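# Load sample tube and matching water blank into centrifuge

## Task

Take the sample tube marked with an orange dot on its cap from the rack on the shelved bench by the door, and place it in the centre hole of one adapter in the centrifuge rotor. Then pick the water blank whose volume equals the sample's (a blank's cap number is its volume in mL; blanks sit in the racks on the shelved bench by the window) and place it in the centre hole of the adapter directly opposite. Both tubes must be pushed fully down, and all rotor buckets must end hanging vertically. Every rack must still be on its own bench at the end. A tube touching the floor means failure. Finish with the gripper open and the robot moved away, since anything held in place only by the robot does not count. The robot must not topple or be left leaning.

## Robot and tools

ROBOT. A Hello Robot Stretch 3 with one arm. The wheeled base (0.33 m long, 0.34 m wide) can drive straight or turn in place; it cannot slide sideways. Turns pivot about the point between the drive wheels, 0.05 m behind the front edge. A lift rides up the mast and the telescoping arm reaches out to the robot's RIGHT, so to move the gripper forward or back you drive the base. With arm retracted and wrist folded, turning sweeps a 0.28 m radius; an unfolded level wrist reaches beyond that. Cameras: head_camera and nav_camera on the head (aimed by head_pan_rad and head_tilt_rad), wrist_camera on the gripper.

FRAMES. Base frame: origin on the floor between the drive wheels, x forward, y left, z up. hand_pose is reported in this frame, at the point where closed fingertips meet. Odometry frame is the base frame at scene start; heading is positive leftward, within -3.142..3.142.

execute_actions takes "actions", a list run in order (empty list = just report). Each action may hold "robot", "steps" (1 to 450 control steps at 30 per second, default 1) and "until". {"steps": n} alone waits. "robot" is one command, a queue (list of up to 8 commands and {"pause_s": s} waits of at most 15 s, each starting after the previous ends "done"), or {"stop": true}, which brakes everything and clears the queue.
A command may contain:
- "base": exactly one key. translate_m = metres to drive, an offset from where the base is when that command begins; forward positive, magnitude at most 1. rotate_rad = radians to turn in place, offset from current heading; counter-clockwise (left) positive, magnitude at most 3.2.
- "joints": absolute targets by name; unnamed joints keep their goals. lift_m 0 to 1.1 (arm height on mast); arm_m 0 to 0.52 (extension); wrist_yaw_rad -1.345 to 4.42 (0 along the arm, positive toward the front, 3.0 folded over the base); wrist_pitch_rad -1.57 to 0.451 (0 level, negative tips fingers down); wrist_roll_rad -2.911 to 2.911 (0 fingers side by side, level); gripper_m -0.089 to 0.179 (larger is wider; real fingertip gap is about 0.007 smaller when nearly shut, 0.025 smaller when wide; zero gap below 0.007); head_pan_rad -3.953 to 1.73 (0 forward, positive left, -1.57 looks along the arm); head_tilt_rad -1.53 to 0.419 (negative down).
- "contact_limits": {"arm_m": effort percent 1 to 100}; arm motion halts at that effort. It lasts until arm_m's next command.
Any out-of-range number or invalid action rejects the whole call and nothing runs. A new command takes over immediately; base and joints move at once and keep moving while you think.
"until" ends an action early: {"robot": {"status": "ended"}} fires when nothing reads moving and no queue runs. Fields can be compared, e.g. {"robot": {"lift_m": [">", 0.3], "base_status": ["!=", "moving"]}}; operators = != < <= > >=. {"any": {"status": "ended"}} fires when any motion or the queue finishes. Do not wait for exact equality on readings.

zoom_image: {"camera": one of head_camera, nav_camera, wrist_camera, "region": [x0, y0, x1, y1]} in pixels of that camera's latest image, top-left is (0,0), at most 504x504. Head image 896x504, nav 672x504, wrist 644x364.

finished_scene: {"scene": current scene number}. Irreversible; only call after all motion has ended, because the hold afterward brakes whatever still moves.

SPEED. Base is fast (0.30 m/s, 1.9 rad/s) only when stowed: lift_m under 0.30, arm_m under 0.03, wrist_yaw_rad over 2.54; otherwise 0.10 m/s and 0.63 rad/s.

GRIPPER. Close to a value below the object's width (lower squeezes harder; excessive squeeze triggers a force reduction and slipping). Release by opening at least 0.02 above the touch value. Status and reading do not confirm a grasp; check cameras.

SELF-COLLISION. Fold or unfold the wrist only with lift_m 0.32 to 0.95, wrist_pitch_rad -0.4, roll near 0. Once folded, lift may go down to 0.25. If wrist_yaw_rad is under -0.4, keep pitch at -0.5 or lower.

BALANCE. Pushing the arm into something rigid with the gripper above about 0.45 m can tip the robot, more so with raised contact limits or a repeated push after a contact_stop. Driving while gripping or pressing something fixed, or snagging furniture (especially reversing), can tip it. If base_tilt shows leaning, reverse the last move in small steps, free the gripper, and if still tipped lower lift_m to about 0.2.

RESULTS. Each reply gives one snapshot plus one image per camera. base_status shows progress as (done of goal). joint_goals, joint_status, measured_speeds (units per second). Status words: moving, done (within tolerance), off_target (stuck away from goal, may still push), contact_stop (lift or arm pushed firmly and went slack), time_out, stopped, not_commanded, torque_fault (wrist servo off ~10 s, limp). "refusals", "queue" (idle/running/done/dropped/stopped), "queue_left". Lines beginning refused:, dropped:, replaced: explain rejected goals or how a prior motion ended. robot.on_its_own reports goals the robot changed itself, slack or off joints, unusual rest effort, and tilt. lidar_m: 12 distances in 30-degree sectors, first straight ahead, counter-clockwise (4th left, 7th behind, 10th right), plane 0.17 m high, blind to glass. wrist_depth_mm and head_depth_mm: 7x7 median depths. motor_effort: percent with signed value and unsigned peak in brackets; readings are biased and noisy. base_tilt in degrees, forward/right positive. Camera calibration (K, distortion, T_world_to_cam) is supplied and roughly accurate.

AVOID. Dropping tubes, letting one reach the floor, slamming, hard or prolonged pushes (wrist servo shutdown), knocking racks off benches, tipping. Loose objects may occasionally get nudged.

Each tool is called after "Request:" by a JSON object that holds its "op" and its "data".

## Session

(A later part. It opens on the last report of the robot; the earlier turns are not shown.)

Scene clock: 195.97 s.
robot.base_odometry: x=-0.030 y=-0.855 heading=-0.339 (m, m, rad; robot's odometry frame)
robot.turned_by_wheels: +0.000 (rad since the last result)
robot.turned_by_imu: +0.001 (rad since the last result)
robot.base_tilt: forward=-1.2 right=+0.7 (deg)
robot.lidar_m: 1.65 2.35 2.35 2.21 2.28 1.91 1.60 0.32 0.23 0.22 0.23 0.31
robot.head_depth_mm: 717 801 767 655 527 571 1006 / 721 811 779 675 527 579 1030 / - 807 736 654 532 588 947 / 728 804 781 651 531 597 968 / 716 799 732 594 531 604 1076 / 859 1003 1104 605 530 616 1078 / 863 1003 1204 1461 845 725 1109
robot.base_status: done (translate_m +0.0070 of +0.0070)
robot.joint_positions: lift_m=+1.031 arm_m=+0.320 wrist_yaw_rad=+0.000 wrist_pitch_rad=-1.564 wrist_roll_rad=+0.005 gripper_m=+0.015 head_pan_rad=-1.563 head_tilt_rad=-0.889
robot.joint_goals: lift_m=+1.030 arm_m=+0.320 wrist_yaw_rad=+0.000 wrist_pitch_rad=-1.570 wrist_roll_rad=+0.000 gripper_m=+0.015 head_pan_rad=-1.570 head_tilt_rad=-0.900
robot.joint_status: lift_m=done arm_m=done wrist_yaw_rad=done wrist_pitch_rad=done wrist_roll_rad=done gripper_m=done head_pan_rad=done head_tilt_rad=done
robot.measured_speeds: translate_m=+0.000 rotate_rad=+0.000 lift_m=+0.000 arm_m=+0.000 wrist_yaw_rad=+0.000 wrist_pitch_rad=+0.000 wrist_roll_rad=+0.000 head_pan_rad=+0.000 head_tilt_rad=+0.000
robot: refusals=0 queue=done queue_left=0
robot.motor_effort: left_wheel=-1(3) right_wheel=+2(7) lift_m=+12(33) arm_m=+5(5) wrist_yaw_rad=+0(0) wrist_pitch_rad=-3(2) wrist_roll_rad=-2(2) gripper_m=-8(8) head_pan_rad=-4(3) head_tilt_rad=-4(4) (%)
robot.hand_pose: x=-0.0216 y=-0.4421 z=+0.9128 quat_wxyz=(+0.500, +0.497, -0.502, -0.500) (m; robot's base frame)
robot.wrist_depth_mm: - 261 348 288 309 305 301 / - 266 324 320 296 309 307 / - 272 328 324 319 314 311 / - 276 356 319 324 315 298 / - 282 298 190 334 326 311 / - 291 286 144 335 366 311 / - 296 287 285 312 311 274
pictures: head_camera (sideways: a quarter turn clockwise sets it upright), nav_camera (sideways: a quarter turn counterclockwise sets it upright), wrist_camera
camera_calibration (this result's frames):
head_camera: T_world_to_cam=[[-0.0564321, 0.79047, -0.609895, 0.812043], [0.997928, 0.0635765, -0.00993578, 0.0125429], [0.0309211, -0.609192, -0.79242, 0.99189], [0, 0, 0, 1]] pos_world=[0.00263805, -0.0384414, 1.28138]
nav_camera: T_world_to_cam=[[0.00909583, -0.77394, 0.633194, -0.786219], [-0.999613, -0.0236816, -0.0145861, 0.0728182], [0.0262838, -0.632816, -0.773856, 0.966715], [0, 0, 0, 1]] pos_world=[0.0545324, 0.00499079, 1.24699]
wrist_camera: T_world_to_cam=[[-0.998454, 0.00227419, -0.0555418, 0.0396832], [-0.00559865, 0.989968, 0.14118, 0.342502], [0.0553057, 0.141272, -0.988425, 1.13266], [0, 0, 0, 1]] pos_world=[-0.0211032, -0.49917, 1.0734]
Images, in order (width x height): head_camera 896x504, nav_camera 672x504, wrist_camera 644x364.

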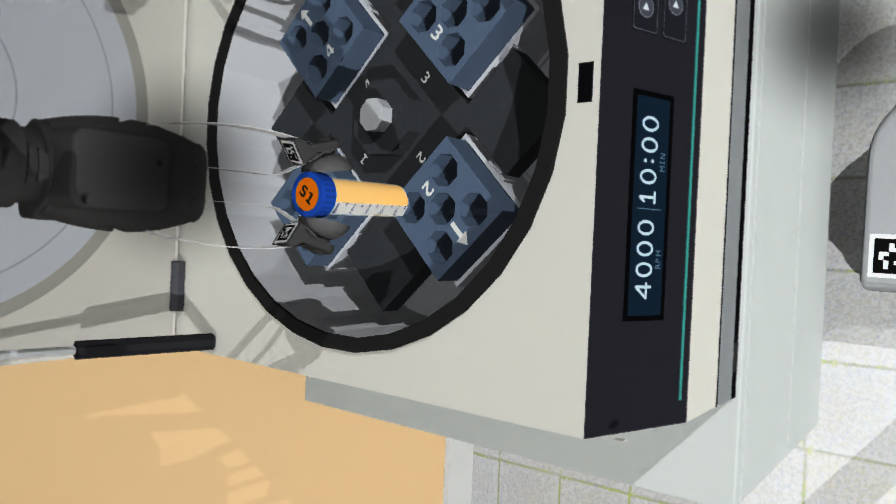

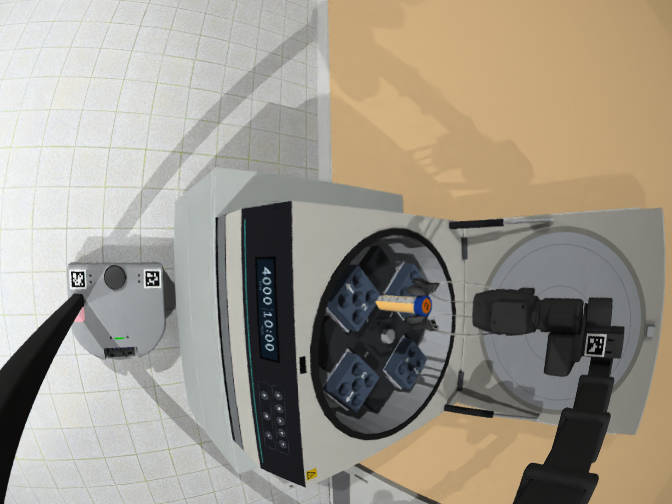

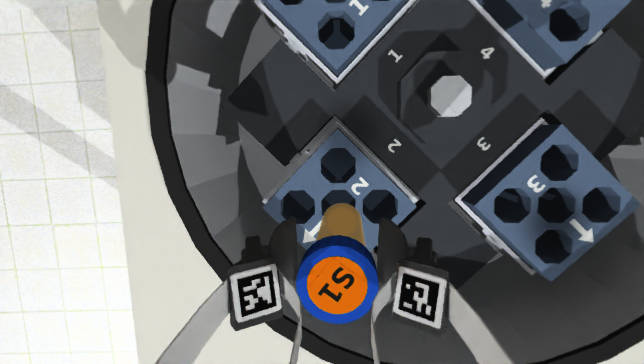

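Request:
{"op": "execute_actions", "data": {"actions": [{"robot":[{"joints":{"lift_m":1.0}}],"steps":450,"until":{"robot":{"status":"ended"}}}]}}

Request:
{"op": "zoom_image", "data": {"camera": "head_camera", "region": [250,100,550,300]}}

Request:
{"op": "zoom_image", "data": {"camera": "wrist_camera", "region": [220,110,460,290]}}

Scene clock: 200.80 s.
robot.base_odometry: x=-0.030 y=-0.855 heading=-0.339 (m, m, rad; robot's odometry frame)
robot.turned_by_wheels: +0.000 (rad since the last result)
robot.turned_by_imu: +0.001 (rad since the last result)
robot.base_tilt: forward=-1.4 right=+0.6 (deg)
robot.lidar_m: 1.65 2.36 2.35 2.21 2.28 1.91 1.60 0.32 0.23 0.22 0.23 0.31
robot.head_depth_mm: 740 803 765 657 527 572 1006 / 744 813 781 674 527 579 1030 / - - 762 648 531 587 947 / 727 808 779 653 531 596 969 / 716 798 731 594 530 605 1077 / 865 1002 1105 604 530 616 1075 / 865 1008 1206 1448 844 722 1106
robot.base_status: done (translate_m +0.0070 of +0.0070)
robot.joint_positions: lift_m=+1.001 arm_m=+0.320 wrist_yaw_rad=+0.000 wrist_pitch_rad=-1.564 wrist_roll_rad=+0.005 gripper_m=+0.015 head_pan_rad=-1.563 head_tilt_rad=-0.889
robot.joint_goals: lift_m=+1.000 arm_m=+0.320 wrist_yaw_rad=+0.000 wrist_pitch_rad=-1.570 wrist_roll_rad=+0.000 gripper_m=+0.015 head_pan_rad=-1.570 head_tilt_rad=-0.900
robot.joint_status: lift_m=done arm_m=done wrist_yaw_rad=done wrist_pitch_rad=done wrist_roll_rad=done gripper_m=done head_pan_rad=done head_tilt_rad=done
robot.measured_speeds: translate_m=+0.000 rotate_rad=+0.000 lift_m=+0.000 arm_m=+0.000 wrist_yaw_rad=+0.000 wrist_pitch_rad=+0.000 wrist_roll_rad=+0.000 head_pan_rad=+0.000 head_tilt_rad=+0.000
robot: refusals=0 queue=done queue_left=0
robot.motor_effort: left_wheel=-2(2) right_wheel=+3(2) lift_m=+12(8) arm_m=+4(4) wrist_yaw_rad=+0(0) wrist_pitch_rad=-2(3) wrist_roll_rad=-2(2) gripper_m=-8(8) head_pan_rad=-3(3) head_tilt_rad=-3(4) (%)
robot.hand_pose: x=-0.0216 y=-0.4421 z=+0.8828 quat_wxyz=(+0.500, +0.497, -0.502, -0.500) (m; robot's base frame)
robot.wrist_depth_mm: - 234 345 265 280 277 255 / - 238 298 292 268 265 279 / - 242 306 295 290 285 282 / - 246 349 275 295 291 265 / - 250 283 191 300 299 268 / - 254 252 144 303 346 296 / - 260 257 277 314 310 274
pictures: head_camera (sideways: a quarter turn clockwise sets it upright), nav_camera (sideways: a quarter turn counterclockwise sets it upright), wrist_camera
camera_calibration (this result's frames):
head_camera: T_world_to_cam=[[-0.0564322, 0.79047, -0.609895, 0.812043], [0.997927, 0.0635767, -0.00993578, 0.0125429], [0.0309212, -0.609192, -0.79242, 0.99189], [0, 0, 0, 1]] pos_world=[0.00263806, -0.0384414, 1.28138]
nav_camera: T_world_to_cam=[[0.00909592, -0.77394, 0.633194, -0.786219], [-0.999613, -0.0236817, -0.0145861, 0.0728182], [0.0262838, -0.632816, -0.773856, 0.966715], [0, 0, 0, 1]] pos_world=[0.0545324, 0.00499079, 1.24699]
wrist_camera: T_world_to_cam=[[-0.998454, 0.00227468, -0.0555418, 0.0380177], [-0.00559817, 0.989968, 0.14118, 0.346737], [0.0553058, 0.141272, -0.988425, 1.10302], [0, 0, 0, 1]] pos_world=[-0.0211032, -0.499171, 1.04341]
Images, in order (width x height): head_camera 896x504, nav_camera 672x504, wrist_camera 644x364.

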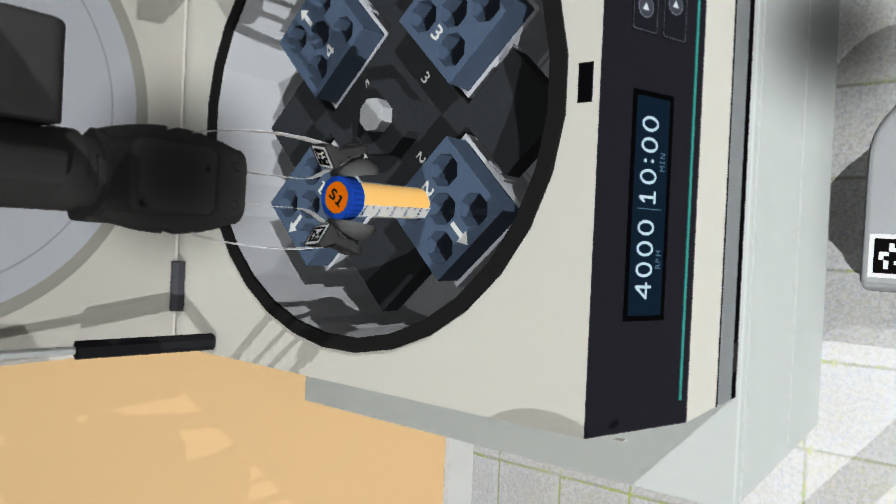

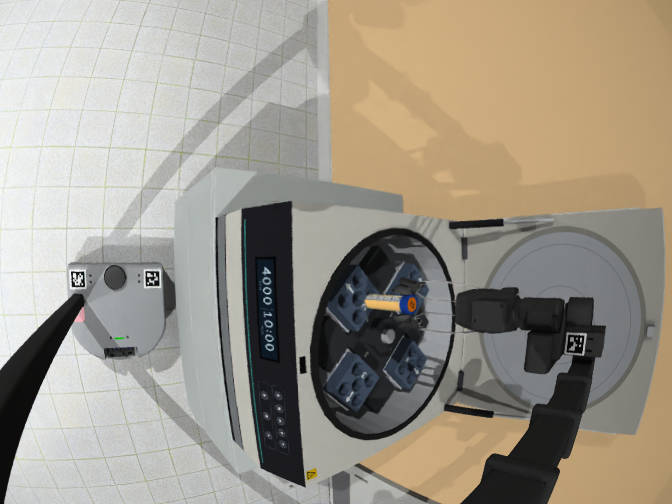

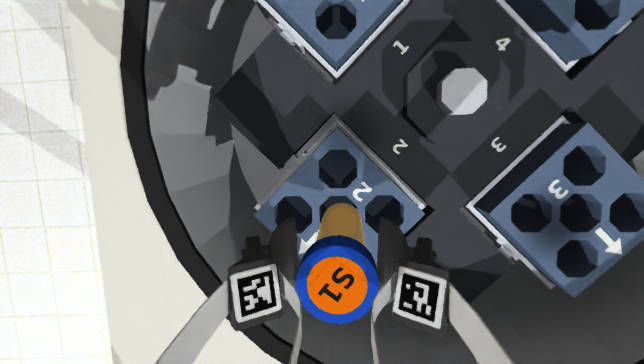

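Region (250, 100, 550, 300) of head_camera's 896x504 image, scaled by 1.680, with more detail than that image has.

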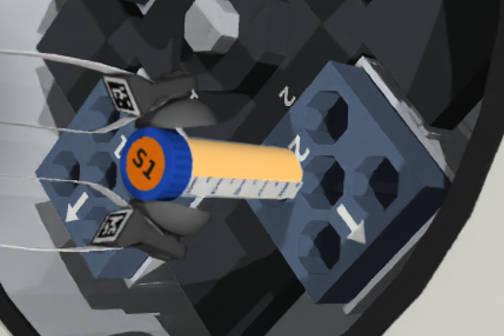

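Region (220, 110, 460, 290) of wrist_camera's 644x364 image, scaled by 2.100; it fills the top 378 rows of this view, and the rest is white.

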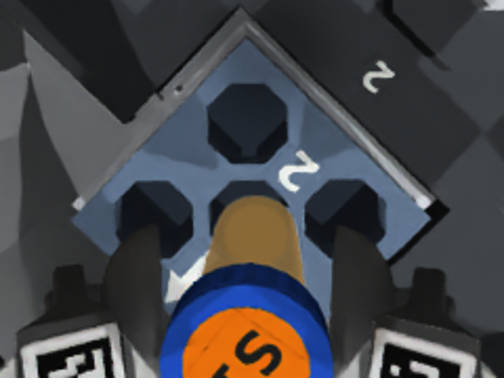

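Request:
{"op": "execute_actions", "data": {"actions": [{"robot":[{"joints":{"arm_m":0.324}},{"joints":{"lift_m":0.95}}],"steps":450,"until":{"robot":{"status":"ended"}}}]}}

Request:
{"op": "zoom_image", "data": {"camera": "head_camera", "region": [250,100,550,300]}}

Scene clock: 207.80 s.
robot.base_odometry: x=-0.030 y=-0.855 heading=-0.339 (m, m, rad; robot's odometry frame)
robot.turned_by_wheels: +0.000 (rad since the last result)
robot.turned_by_imu: +0.001 (rad since the last result)
robot.base_tilt: forward=-1.2 right=+0.6 (deg)
robot.lidar_m: 1.65 2.36 2.35 2.20 2.28 1.91 1.60 0.32 0.23 0.22 0.23 0.31
robot.head_depth_mm: 696 804 766 655 526 572 1009 / - 823 786 673 527 578 1028 / - - 752 636 531 587 948 / 727 806 770 651 531 596 965 / 718 798 730 595 529 604 1078 / 860 1001 1100 604 530 615 1073 / 862 1003 1203 1455 842 720 1102
robot.base_status: done (translate_m +0.0070 of +0.0070)
robot.joint_positions: lift_m=+0.951 arm_m=+0.324 wrist_yaw_rad=+0.000 wrist_pitch_rad=-1.565 wrist_roll_rad=+0.005 gripper_m=+0.015 head_pan_rad=-1.563 head_tilt_rad=-0.889
robot.joint_goals: lift_m=+0.950 arm_m=+0.324 wrist_yaw_rad=+0.000 wrist_pitch_rad=-1.570 wrist_roll_rad=+0.000 gripper_m=+0.015 head_pan_rad=-1.570 head_tilt_rad=-0.900
robot.joint_status: lift_m=done arm_m=done wrist_yaw_rad=done wrist_pitch_rad=done wrist_roll_rad=done gripper_m=done head_pan_rad=done head_tilt_rad=done
robot.measured_speeds: translate_m=+0.000 rotate_rad=+0.000 lift_m=+0.000 arm_m=+0.000 wrist_yaw_rad=+0.000 wrist_pitch_rad=+0.000 wrist_roll_rad=+0.000 head_pan_rad=+0.000 head_tilt_rad=+0.000
robot: refusals=0 queue=done queue_left=0
robot.motor_effort: left_wheel=-2(2) right_wheel=+2(2) lift_m=+12(12) arm_m=+4(4) wrist_yaw_rad=+0(0) wrist_pitch_rad=-2(3) wrist_roll_rad=-2(2) gripper_m=-8(8) head_pan_rad=-3(4) head_tilt_rad=-4(4) (%)
robot.hand_pose: x=-0.0216 y=-0.4459 z=+0.8329 quat_wxyz=(+0.500, +0.497, -0.502, -0.500) (m; robot's base frame)
robot.wrist_depth_mm: 183 219 300 238 233 228 226 / 187 226 244 242 237 204 232 / 191 225 248 246 242 221 234 / 196 214 345 229 247 244 219 / 201 200 267 216 243 248 230 / 205 202 234 144 253 254 228 / - 205 221 283 313 299 269
pictures: head_camera (sideways: a quarter turn clockwise sets it upright), nav_camera (sideways: a quarter turn counterclockwise sets it upright), wrist_camera
camera_calibration (this result's frames):
head_camera: T_world_to_cam=[[-0.0564321, 0.79047, -0.609895, 0.812043], [0.997928, 0.0635765, -0.00993578, 0.0125429], [0.0309211, -0.609192, -0.79242, 0.99189], [0, 0, 0, 1]] pos_world=[0.00263805, -0.0384414, 1.28138]
nav_camera: T_world_to_cam=[[0.00909583, -0.77394, 0.633194, -0.786219], [-0.999613, -0.0236816, -0.0145861, 0.0728182], [0.0262838, -0.632816, -0.773856, 0.966715], [0, 0, 0, 1]] pos_world=[0.0545324, 0.00499079, 1.24699]
wrist_camera: T_world_to_cam=[[-0.998454, 0.00231159, -0.0555404, 0.035265], [-0.0055995, 0.989871, 0.141861, 0.356968], [0.0553058, 0.141953, -0.988327, 1.05436], [0, 0, 0, 1]] pos_world=[-0.0211032, -0.503103, 0.993376]
Images, in order (width x height): head_camera 896x504, nav_camera 672x504, wrist_camera 644x364.

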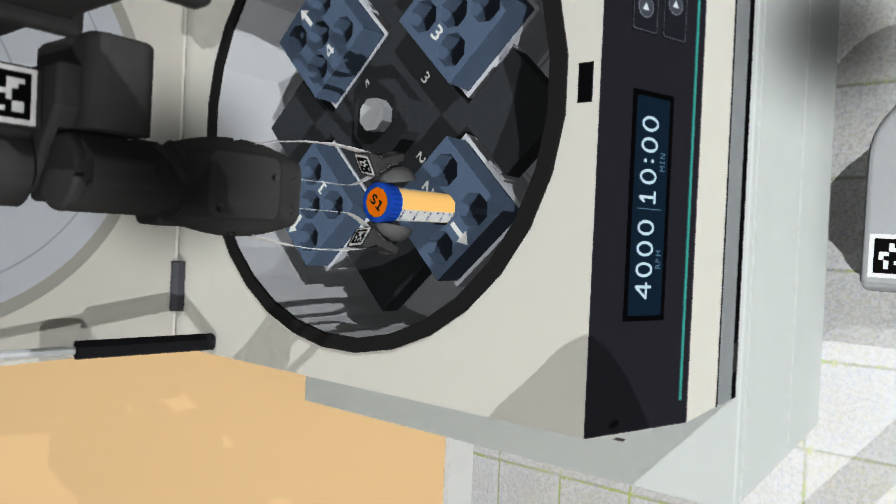

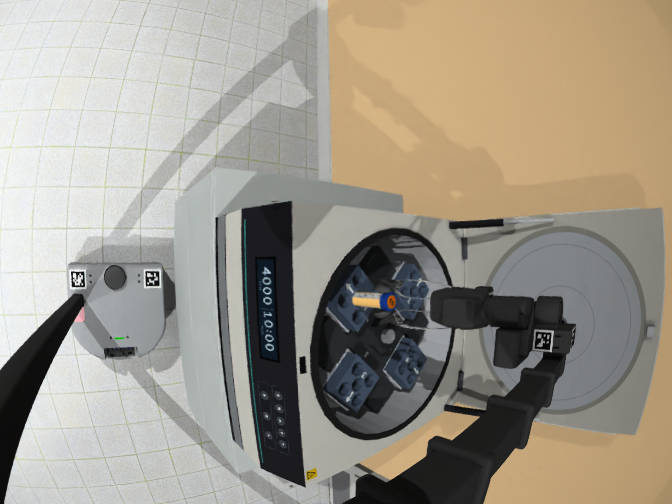

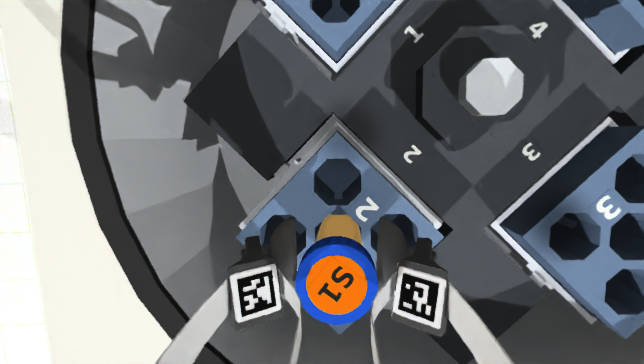

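Region (250, 100, 550, 300) of head_camera's 896x504 image, scaled by 1.680, with more detail than that image has.

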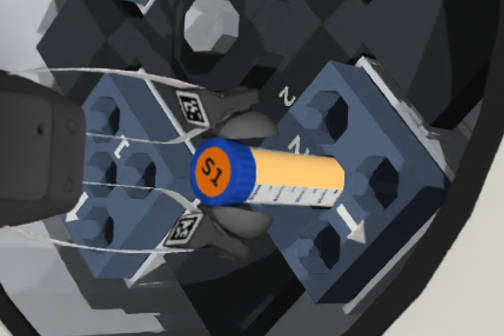

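Entering the hole with no slip. Continue.

Request:
{"op": "execute_actions", "data": {"actions": [{"robot":[{"joints":{"lift_m":0.895}}],"steps":450,"until":{"robot":{"status":"ended"}}}]}}

Scene clock: 210.10 s.
robot.base_odometry: x=-0.030 y=-0.855 heading=-0.339 (m, m, rad; robot's odometry frame)
robot.turned_by_wheels: +0.000 (rad since the last result)
robot.turned_by_imu: +0.000 (rad since the last result)
robot.base_tilt: forward=-1.3 right=+0.6 (deg)
robot.lidar_m: 1.65 2.36 2.35 2.21 2.28 1.92 1.60 0.32 0.23 0.22 0.23 0.31
robot.head_depth_mm: - 806 748 657 528 573 1010 / - 817 786 675 527 583 1034 / - - 736 642 532 591 948 / 729 809 777 638 532 597 973 / 718 797 731 594 529 608 1073 / 861 1004 1106 606 531 618 1080 / 865 1006 1207 1448 842 721 1103
robot.base_status: done (translate_m +0.0070 of +0.0070)
robot.joint_positions: lift_m=+0.903 arm_m=+0.324 wrist_yaw_rad=+0.000 wrist_pitch_rad=-1.573 wrist_roll_rad=+0.004 gripper_m=+0.015 head_pan_rad=-1.563 head_tilt_rad=-0.889
robot.joint_goals: lift_m=+0.902 arm_m=+0.324 wrist_yaw_rad=+0.000 wrist_pitch_rad=-1.570 wrist_roll_rad=+0.000 gripper_m=+0.015 head_pan_rad=-1.570 head_tilt_rad=-0.900
robot.joint_status: lift_m=contact_stop arm_m=done wrist_yaw_rad=done wrist_pitch_rad=done wrist_roll_rad=done gripper_m=done head_pan_rad=done head_tilt_rad=done
robot.measured_speeds: translate_m=+0.000 rotate_rad=-0.001 lift_m=+0.004 arm_m=+0.001 wrist_yaw_rad=+0.000 wrist_pitch_rad=+0.000 wrist_roll_rad=+0.000 head_pan_rad=+0.000 head_tilt_rad=+0.000
robot: refusals=0 queue=dropped queue_left=0
robot.on_its_own: lift_m is slack since a contact_stop, until your next command for it (your +0.895 is given up)
robot.motor_effort: left_wheel=-2(2) right_wheel=+3(3) lift_m=+11(13) arm_m=+4(4) wrist_yaw_rad=+0(0) wrist_pitch_rad=+1(2) wrist_roll_rad=-2(2) gripper_m=-8(8) head_pan_rad=-3(4) head_tilt_rad=-3(3) (%)
robot.hand_pose: x=-0.0216 y=-0.4439 z=+0.7850 quat_wxyz=(+0.498, +0.499, -0.500, -0.502) (m; robot's base frame)
robot.wrist_depth_mm: 165 219 196 195 190 169 183 / 166 203 199 197 193 159 171 / 164 222 203 200 197 175 190 / 160 212 297 208 200 198 195 / 152 197 241 180 180 202 185 / 150 180 230 143 - 205 188 / 157 159 219 188 214 210 210
pictures: head_camera (sideways: a quarter turn clockwise sets it upright), nav_camera (sideways: a quarter turn counterclockwise sets it upright), wrist_camera
camera_calibration (this result's frames):
head_camera: T_world_to_cam=[[-0.0564297, 0.790669, -0.609638, 0.811708], [0.997928, 0.0635749, -0.00991755, 0.0125192], [0.0309162, -0.608934, -0.792618, 0.992148], [0, 0, 0, 1]] pos_world=[0.00263782, -0.0384347, 1.28137]
nav_camera: T_world_to_cam=[[0.00909361, -0.774146, 0.632942, -0.785891], [-0.999613, -0.0236719, -0.0145913, 0.072825], [0.0262787, -0.632564, -0.774062, 0.966982], [0, 0, 0, 1]] pos_world=[0.0545323, 0.00500842, 1.24699]
wrist_camera: T_world_to_cam=[[-0.998454, 0.00258705, -0.0555225, 0.0327136], [-0.00577372, 0.988685, 0.149896, 0.354873], [0.055282, 0.149984, -0.987142, 1.00946], [0, 0, 0, 1]] pos_world=[-0.0210928, -0.502344, 0.945099]
Images, in order (width x height): head_camera 896x504, nav_camera 672x504, wrist_camera 644x364.

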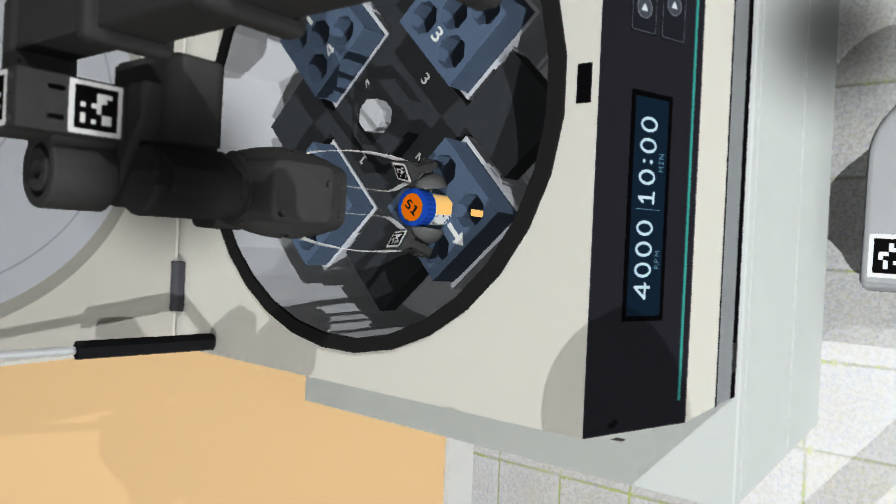

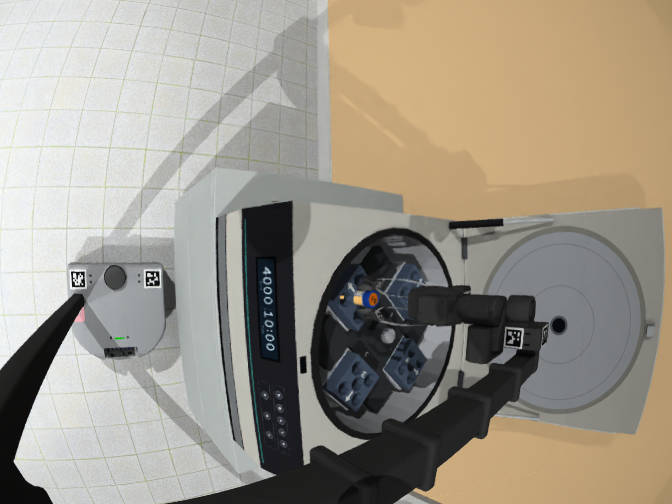

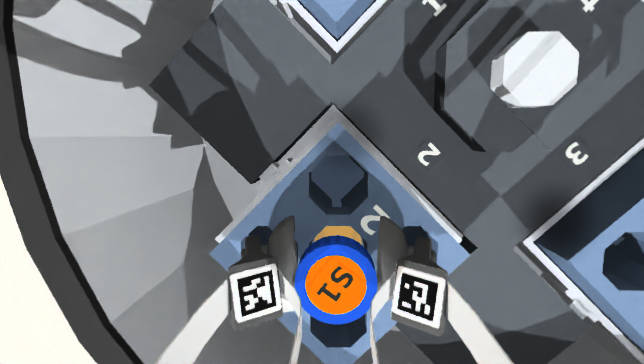

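Pads on adapter. Release, lift, view.

Request:
{"op": "execute_actions", "data": {"actions": [{"robot":[{"joints":{"lift_m":0.91}},{"joints":{"gripper_m":0.075}},{"pause_s":1},{"joints":{"lift_m":1.0}}],"steps":450,"until":{"robot":{"status":"ended"}}}]}}

Scene clock: 220.10 s.
robot.base_odometry: x=-0.030 y=-0.855 heading=-0.339 (m, m, rad; robot's odometry frame)
robot.turned_by_wheels: +0.000 (rad since the last result)
robot.turned_by_imu: +0.001 (rad since the last result)
robot.base_tilt: forward=-1.2 right=+0.6 (deg)
robot.lidar_m: 1.65 2.36 2.36 2.21 2.28 1.91 1.60 0.32 0.23 0.22 0.23 0.31
robot.head_depth_mm: 736 803 765 655 526 572 1011 / 745 812 787 675 527 579 1034 / - - 765 643 531 588 948 / 727 806 779 656 531 596 970 / 717 795 731 592 529 605 1077 / 859 998 1102 605 530 616 1074 / 860 1003 1199 1453 843 723 1109
robot.base_status: done (translate_m +0.0070 of +0.0070)
robot.joint_positions: lift_m=+0.999 arm_m=+0.324 wrist_yaw_rad=+0.000 wrist_pitch_rad=-1.571 wrist_roll_rad=+0.004 gripper_m=+0.075 head_pan_rad=-1.563 head_tilt_rad=-0.889
robot.joint_goals: lift_m=+1.000 arm_m=+0.324 wrist_yaw_rad=+0.000 wrist_pitch_rad=-1.570 wrist_roll_rad=+0.000 gripper_m=+0.075 head_pan_rad=-1.570 head_tilt_rad=-0.900
robot.joint_status: lift_m=done arm_m=done wrist_yaw_rad=done wrist_pitch_rad=done wrist_roll_rad=done gripper_m=done head_pan_rad=done head_tilt_rad=done
robot.measured_speeds: translate_m=+0.000 rotate_rad=+0.000 lift_m=+0.000 arm_m=+0.000 wrist_yaw_rad=+0.000 wrist_pitch_rad=+0.000 wrist_roll_rad=+0.000 head_pan_rad=+0.000 head_tilt_rad=+0.000
robot: refusals=0 queue=done queue_left=0
robot.motor_effort: left_wheel=-1(2) right_wheel=+2(4) lift_m=+31(29) arm_m=+4(4) wrist_yaw_rad=+0(0) wrist_pitch_rad=+0(1) wrist_roll_rad=-2(2) gripper_m=+0(80) head_pan_rad=-3(4) head_tilt_rad=-3(4) (%)
robot.hand_pose: x=-0.0216 y=-0.4446 z=+0.8819 quat_wxyz=(+0.499, +0.499, -0.501, -0.502) (m; robot's base frame)
robot.wrist_depth_mm: - 231 344 270 278 274 253 / - 237 297 288 268 264 277 / - 242 305 295 290 284 281 / - 243 348 275 295 292 263 / - 248 282 279 297 295 271 / - 255 - 336 391 350 291 / - 260 257 284 326 310 275
pictures: head_camera (sideways: a quarter turn clockwise sets it upright), nav_camera (sideways: a quarter turn counterclockwise sets it upright), wrist_camera
camera_calibration (this result's frames):
head_camera: T_world_to_cam=[[-0.0564329, 0.790671, -0.609635, 0.811704], [0.997928, 0.0635789, -0.00991734, 0.0125189], [0.0309185, -0.608931, -0.79262, 0.992151], [0, 0, 0, 1]] pos_world=[0.00263797, -0.0384346, 1.28137]
nav_camera: T_world_to_cam=[[0.00909668, -0.774148, 0.632939, -0.785887], [-0.999613, -0.0236758, -0.0145914, 0.0728251], [0.0262812, -0.632561, -0.774064, 0.966986], [0, 0, 0, 1]] pos_world=[0.0545323, 0.00500882, 1.24699]
wrist_camera: T_world_to_cam=[[-0.998454, 0.00245414, -0.0555281, 0.0380406], [-0.00576966, 0.989052, 0.147457, 0.343338], [0.055282, 0.14755, -0.987508, 1.10444], [0, 0, 0, 1]] pos_world=[-0.0210931, -0.502633, 1.04213]
Images, in order (width x height): head_camera 896x504, nav_camera 672x504, wrist_camera 644x364.

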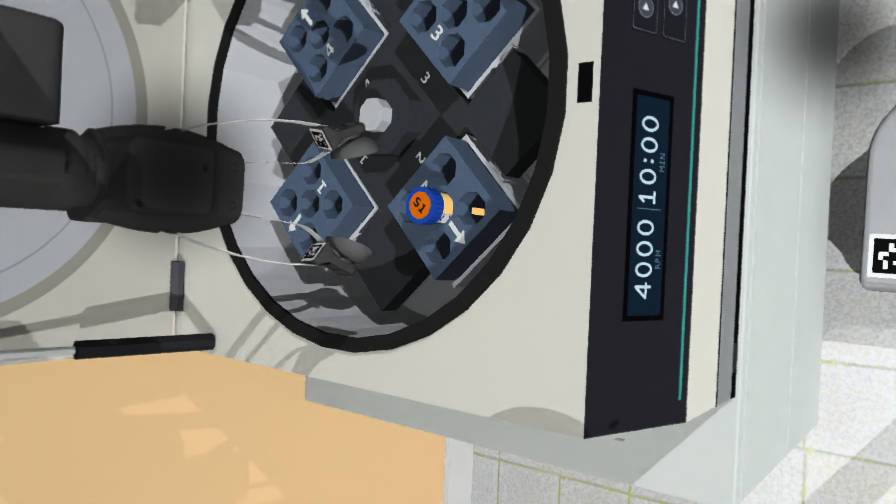

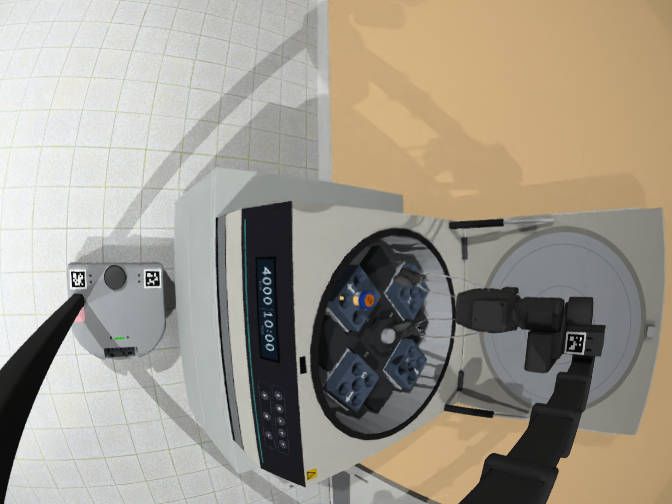

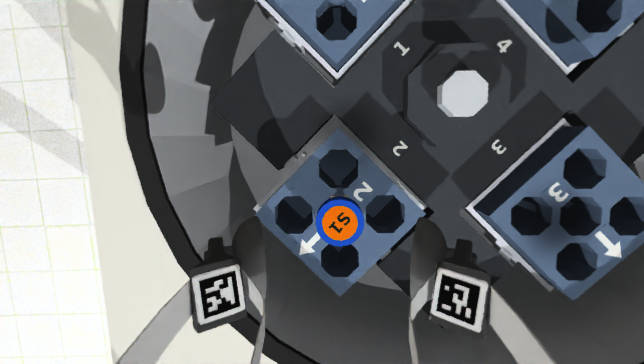

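Request:
{"op": "execute_actions", "data": {"actions": [{"robot":[{"joints":{"gripper_m":0.0}},{"joints":{"lift_m":0.90}}],"steps":450,"until":{"robot":{"status":"ended"}}},{"robot":{"joints":{"lift_m":1.0}},"steps":200,"until":{"robot":{"status":"ended"}}}]}}

Request:
{"op": "zoom_image", "data": {"camera": "head_camera", "region": [350,120,550,300]}}

Scene clock: 226.67 s.
robot.base_odometry: x=-0.030 y=-0.855 heading=-0.339 (m, m, rad; robot's odometry frame)
robot.turned_by_wheels: +0.000 (rad since the last result)
robot.turned_by_imu: -0.009 (rad since the last result)
robot.base_tilt: forward=-1.1 right=+0.6 (deg)
robot.lidar_m: 1.65 2.36 2.36 2.21 2.28 1.81 1.60 0.32 0.23 0.22 0.23 0.31
robot.head_depth_mm: 736 802 767 656 528 577 1031 / 746 812 766 674 528 583 1047 / - - 782 643 531 591 957 / 727 809 762 650 529 595 974 / 721 798 743 593 530 604 1079 / 861 1000 1040 603 528 611 1074 / 861 1004 1199 1441 828 723 1109
robot.base_status: done (translate_m +0.0070 of +0.0070)
robot.joint_positions: lift_m=+0.999 arm_m=+0.324 wrist_yaw_rad=+0.001 wrist_pitch_rad=-1.568 wrist_roll_rad=+0.004 gripper_m=+0.000 head_pan_rad=-1.564 head_tilt_rad=-0.889
robot.joint_goals: lift_m=+1.000 arm_m=+0.324 wrist_yaw_rad=+0.000 wrist_pitch_rad=-1.570 wrist_roll_rad=+0.000 gripper_m=+0.000 head_pan_rad=-1.570 head_tilt_rad=-0.900
robot.joint_status: lift_m=done arm_m=done wrist_yaw_rad=done wrist_pitch_rad=done wrist_roll_rad=done gripper_m=done head_pan_rad=done head_tilt_rad=done
robot.measured_speeds: translate_m=+0.000 rotate_rad=+0.000 lift_m=+0.000 arm_m=+0.000 wrist_yaw_rad=+0.000 wrist_pitch_rad=+0.000 wrist_roll_rad=+0.000 head_pan_rad=+0.000 head_tilt_rad=+0.000
robot: refusals=0 queue=done queue_left=0
robot.motor_effort: left_wheel=+0(10) right_wheel=+1(15) lift_m=+31(31) arm_m=+1(3) wrist_yaw_rad=-1(1) wrist_pitch_rad=-1(8) wrist_roll_rad=-2(2) gripper_m=-2(80) head_pan_rad=-2(3) head_tilt_rad=-3(4) (%)
robot.hand_pose: x=-0.0216 y=-0.4454 z=+0.8819 quat_wxyz=(+0.500, +0.498, -0.501, -0.501) (m; robot's base frame)
robot.wrist_depth_mm: - 232 319 260 279 275 269 / - 238 318 290 265 276 277 / - 241 298 291 289 286 280 / - 245 363 275 295 289 263 / - 247 310 275 300 299 269 / - 255 259 - 305 340 298 / - 260 256 285 312 315 275
pictures: head_camera (sideways: a quarter turn clockwise sets it upright), nav_camera (sideways: a quarter turn counterclockwise sets it upright), wrist_camera
replaced: robot.lift_m: its motion had ended contact_stop
camera_calibration (this result's frames):
head_camera: T_world_to_cam=[[-0.0561106, 0.790851, -0.609431, 0.811436], [0.997953, 0.0631732, -0.00990291, 0.0124999], [0.030668, -0.60874, -0.792777, 0.992357], [0, 0, 0, 1]] pos_world=[0.00262221, -0.0384279, 1.28136]
nav_camera: T_world_to_cam=[[0.00878121, -0.774315, 0.632739, -0.785625], [-0.999623, -0.0232632, -0.0145955, 0.0728305], [0.0260211, -0.632373, -0.774227, 0.967199], [0, 0, 0, 1]] pos_world=[0.0545342, 0.00500315, 1.24699]
wrist_camera: T_world_to_cam=[[-0.998456, 0.00109595, -0.0555329, 0.0374154], [-0.0069811, 0.989401, 0.145043, 0.346416], [0.0551032, 0.145207, -0.987866, 1.10378], [0, 0, 0, 1]] pos_world=[-0.0210459, -0.503062, 1.04222]
Images, in order (width x height): head_camera 896x504, nav_camera 672x504, wrist_camera 644x364.

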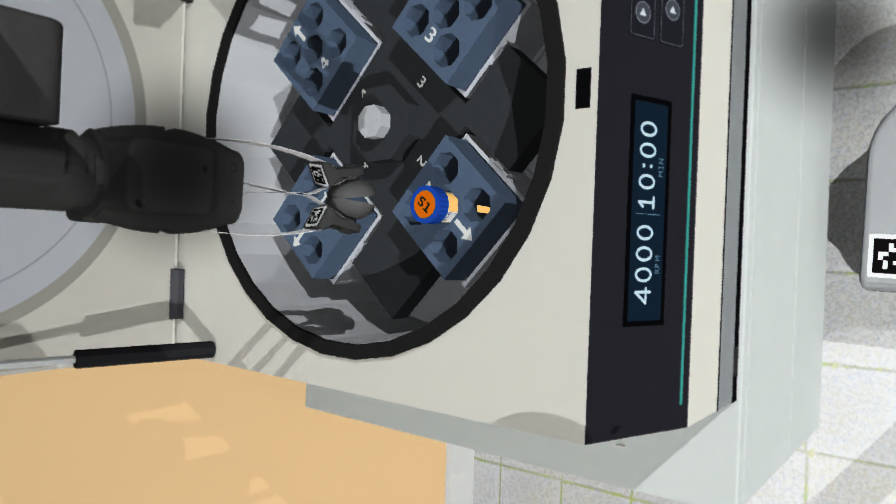

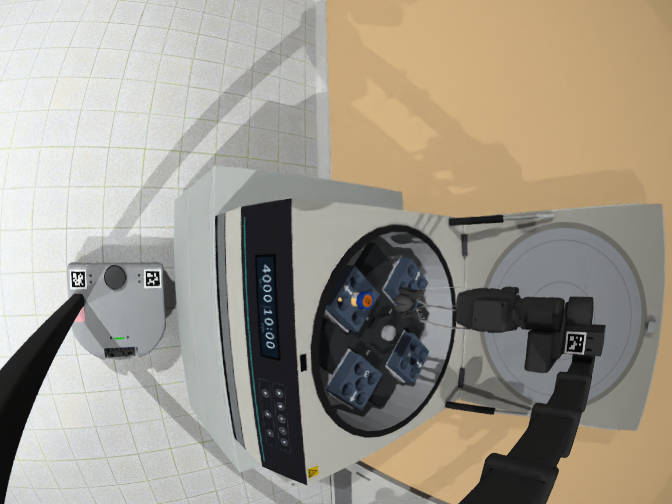

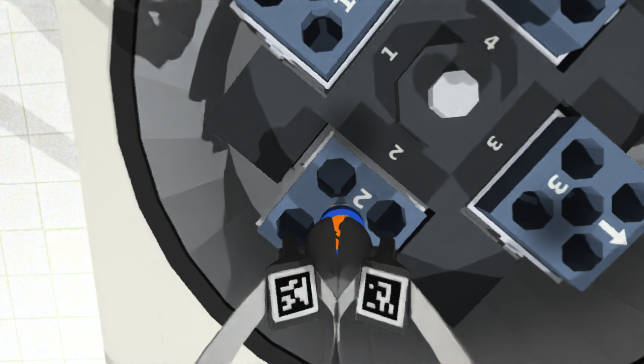

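Region (350, 120, 550, 300) of head_camera's 896x504 image, scaled by 2.520, with more detail than that image has; it fills the top 454 rows of this view, and the rest is white.

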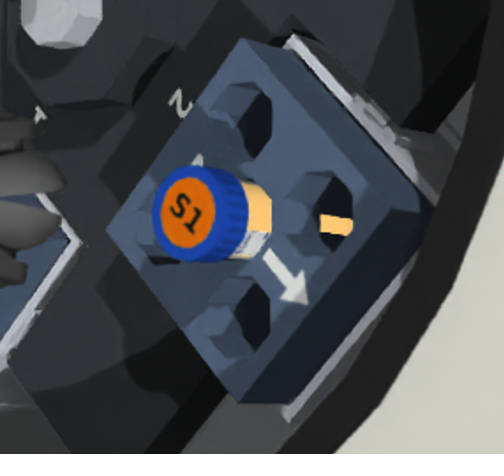

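Request:
{"op": "execute_actions", "data": {"actions": [{"robot":[{"joints":{"arm_m":0,"lift_m":1.09,"gripper_m":0.09,"wrist_roll_rad":1.57}},{"base":{"translate_m":0.5}},{"base":{"rotate_rad":0.886}},{"base":{"translate_m":1.0}},{"base":{"translate_m":0.33}},{"base":{"rotate_rad":0.70},"joints":{"head_tilt_rad":-0.65}}],"steps":450,"until":{"robot":{"status":"ended"}}},{"steps":450,"until":{"robot":{"status":"ended"}}}]}}

Scene clock: 268.07 s.
robot.base_odometry: x=+1.578 y=-0.330 heading=+1.247 (m, m, rad; robot's odometry frame)
robot.turned_by_wheels: +1.586 (rad since the last result)
robot.turned_by_imu: +1.601 (rad since the last result)
robot.base_tilt: forward=-3.3 right=+0.1 (deg)
robot.lidar_m: 1.83 1.49 1.70 2.95 1.75 1.66 1.93 0.76 0.96 0.92 0.95 0.72
robot.head_depth_mm: - - - - - - 500 / - - - - - - - / 869 932 - - - - - / 870 942 1045 834 716 - 1140 / 875 947 1051 830 716 - 1141 / 882 951 1046 829 675 572 514 / 880 950 1059 825 625 569 513
robot.base_status: moving (rotate_rad +0.6999 of +0.7000)
robot.joint_positions: lift_m=+1.089 arm_m=+0.000 wrist_yaw_rad=+0.001 wrist_pitch_rad=-1.568 wrist_roll_rad=+1.564 gripper_m=+0.090 head_pan_rad=-1.564 head_tilt_rad=-0.655
robot.joint_goals: lift_m=+1.090 arm_m=+0.000 wrist_yaw_rad=+0.000 wrist_pitch_rad=-1.570 wrist_roll_rad=+1.570 gripper_m=+0.090 head_pan_rad=-1.570 head_tilt_rad=-0.650
robot.joint_status: lift_m=done arm_m=done wrist_yaw_rad=done wrist_pitch_rad=done wrist_roll_rad=done gripper_m=done head_pan_rad=done head_tilt_rad=done
robot.measured_speeds: translate_m=+0.000 rotate_rad=+0.000 lift_m=+0.000 arm_m=+0.000 wrist_yaw_rad=+0.000 wrist_pitch_rad=+0.000 wrist_roll_rad=+0.000 head_pan_rad=+0.000 head_tilt_rad=+0.000
robot: refusals=0 queue=running queue_left=0
robot.motor_effort: left_wheel=-4(6) right_wheel=+2(7) lift_m=+31(37) arm_m=-5(6) wrist_yaw_rad=-1(1) wrist_pitch_rad=-1(1) wrist_roll_rad=+3(0) gripper_m=+0(81) head_pan_rad=-3(2) head_tilt_rad=+2(15) (%)
robot.hand_pose: x=-0.0216 y=-0.1216 z=+0.9719 quat_wxyz=(+0.003, +0.002, -0.708, -0.707) (m; robot's base frame)
robot.wrist_depth_mm: 366 333 367 - - - - / 378 373 369 - - - - / 385 377 380 - - - - / 395 387 386 - - - - / 403 399 401 - - - - / 415 407 - - - - - / 423 414 413 - - - -
pictures: head_camera (sideways: a quarter turn clockwise sets it upright), nav_camera (sideways: a quarter turn counterclockwise sets it upright), wrist_camera
camera_calibration (this result's frames):
head_camera: T_world_to_cam=[[-0.0549383, 0.627968, -0.776297, 1.02888], [0.997981, 0.0593466, -0.0226197, 0.0290606], [0.0318661, -0.775973, -0.629961, 0.780598], [0, 0, 0, 1]] pos_world=[0.00264847, -0.0421071, 1.29112]
nav_camera: T_world_to_cam=[[0.00757354, -0.606487, 0.795057, -0.997155], [-0.999602, -0.0262054, -0.0104681, 0.0674608], [0.0271836, -0.794661, -0.606444, 0.748968], [0, 0, 0, 1]] pos_world=[0.0546263, -0.00781847, 1.24771]
wrist_camera: T_world_to_cam=[[-0.00988373, 0.998267, -0.0580093, 0.187137], [0.989131, 0.0182714, 0.145897, -0.0844266], [0.146705, -0.0559367, -0.987598, 1.12292], [0, 0, 0, 1]] pos_world=[-0.0793788, -0.122457, 1.13217]
Images, in order (width x height): head_camera 896x504, nav_camera 672x504, wrist_camera 644x364.

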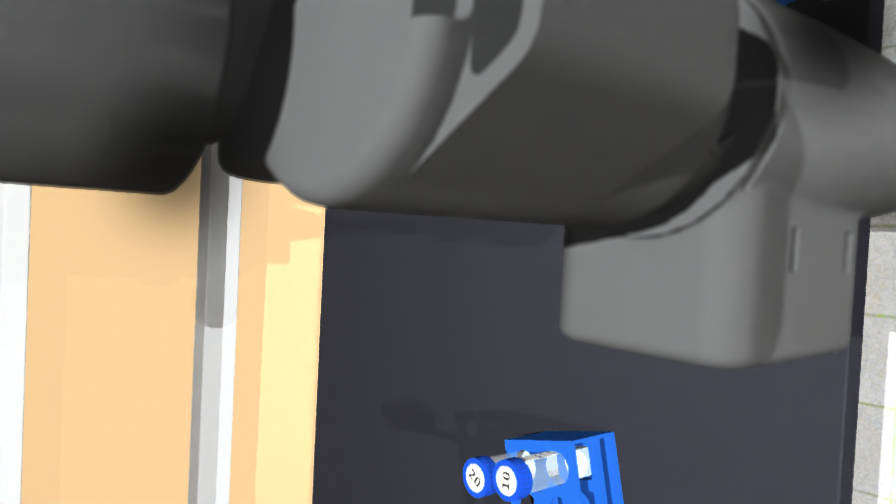

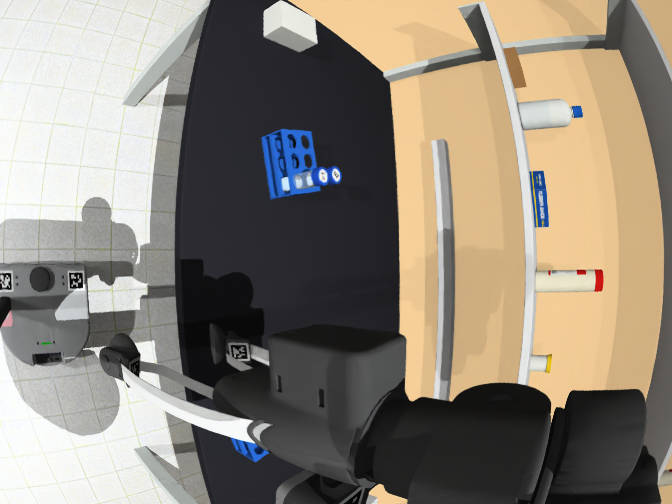

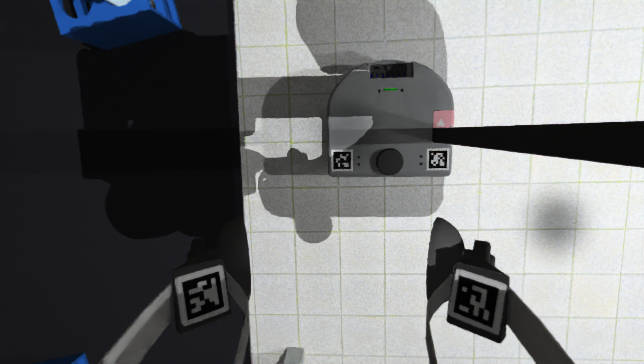

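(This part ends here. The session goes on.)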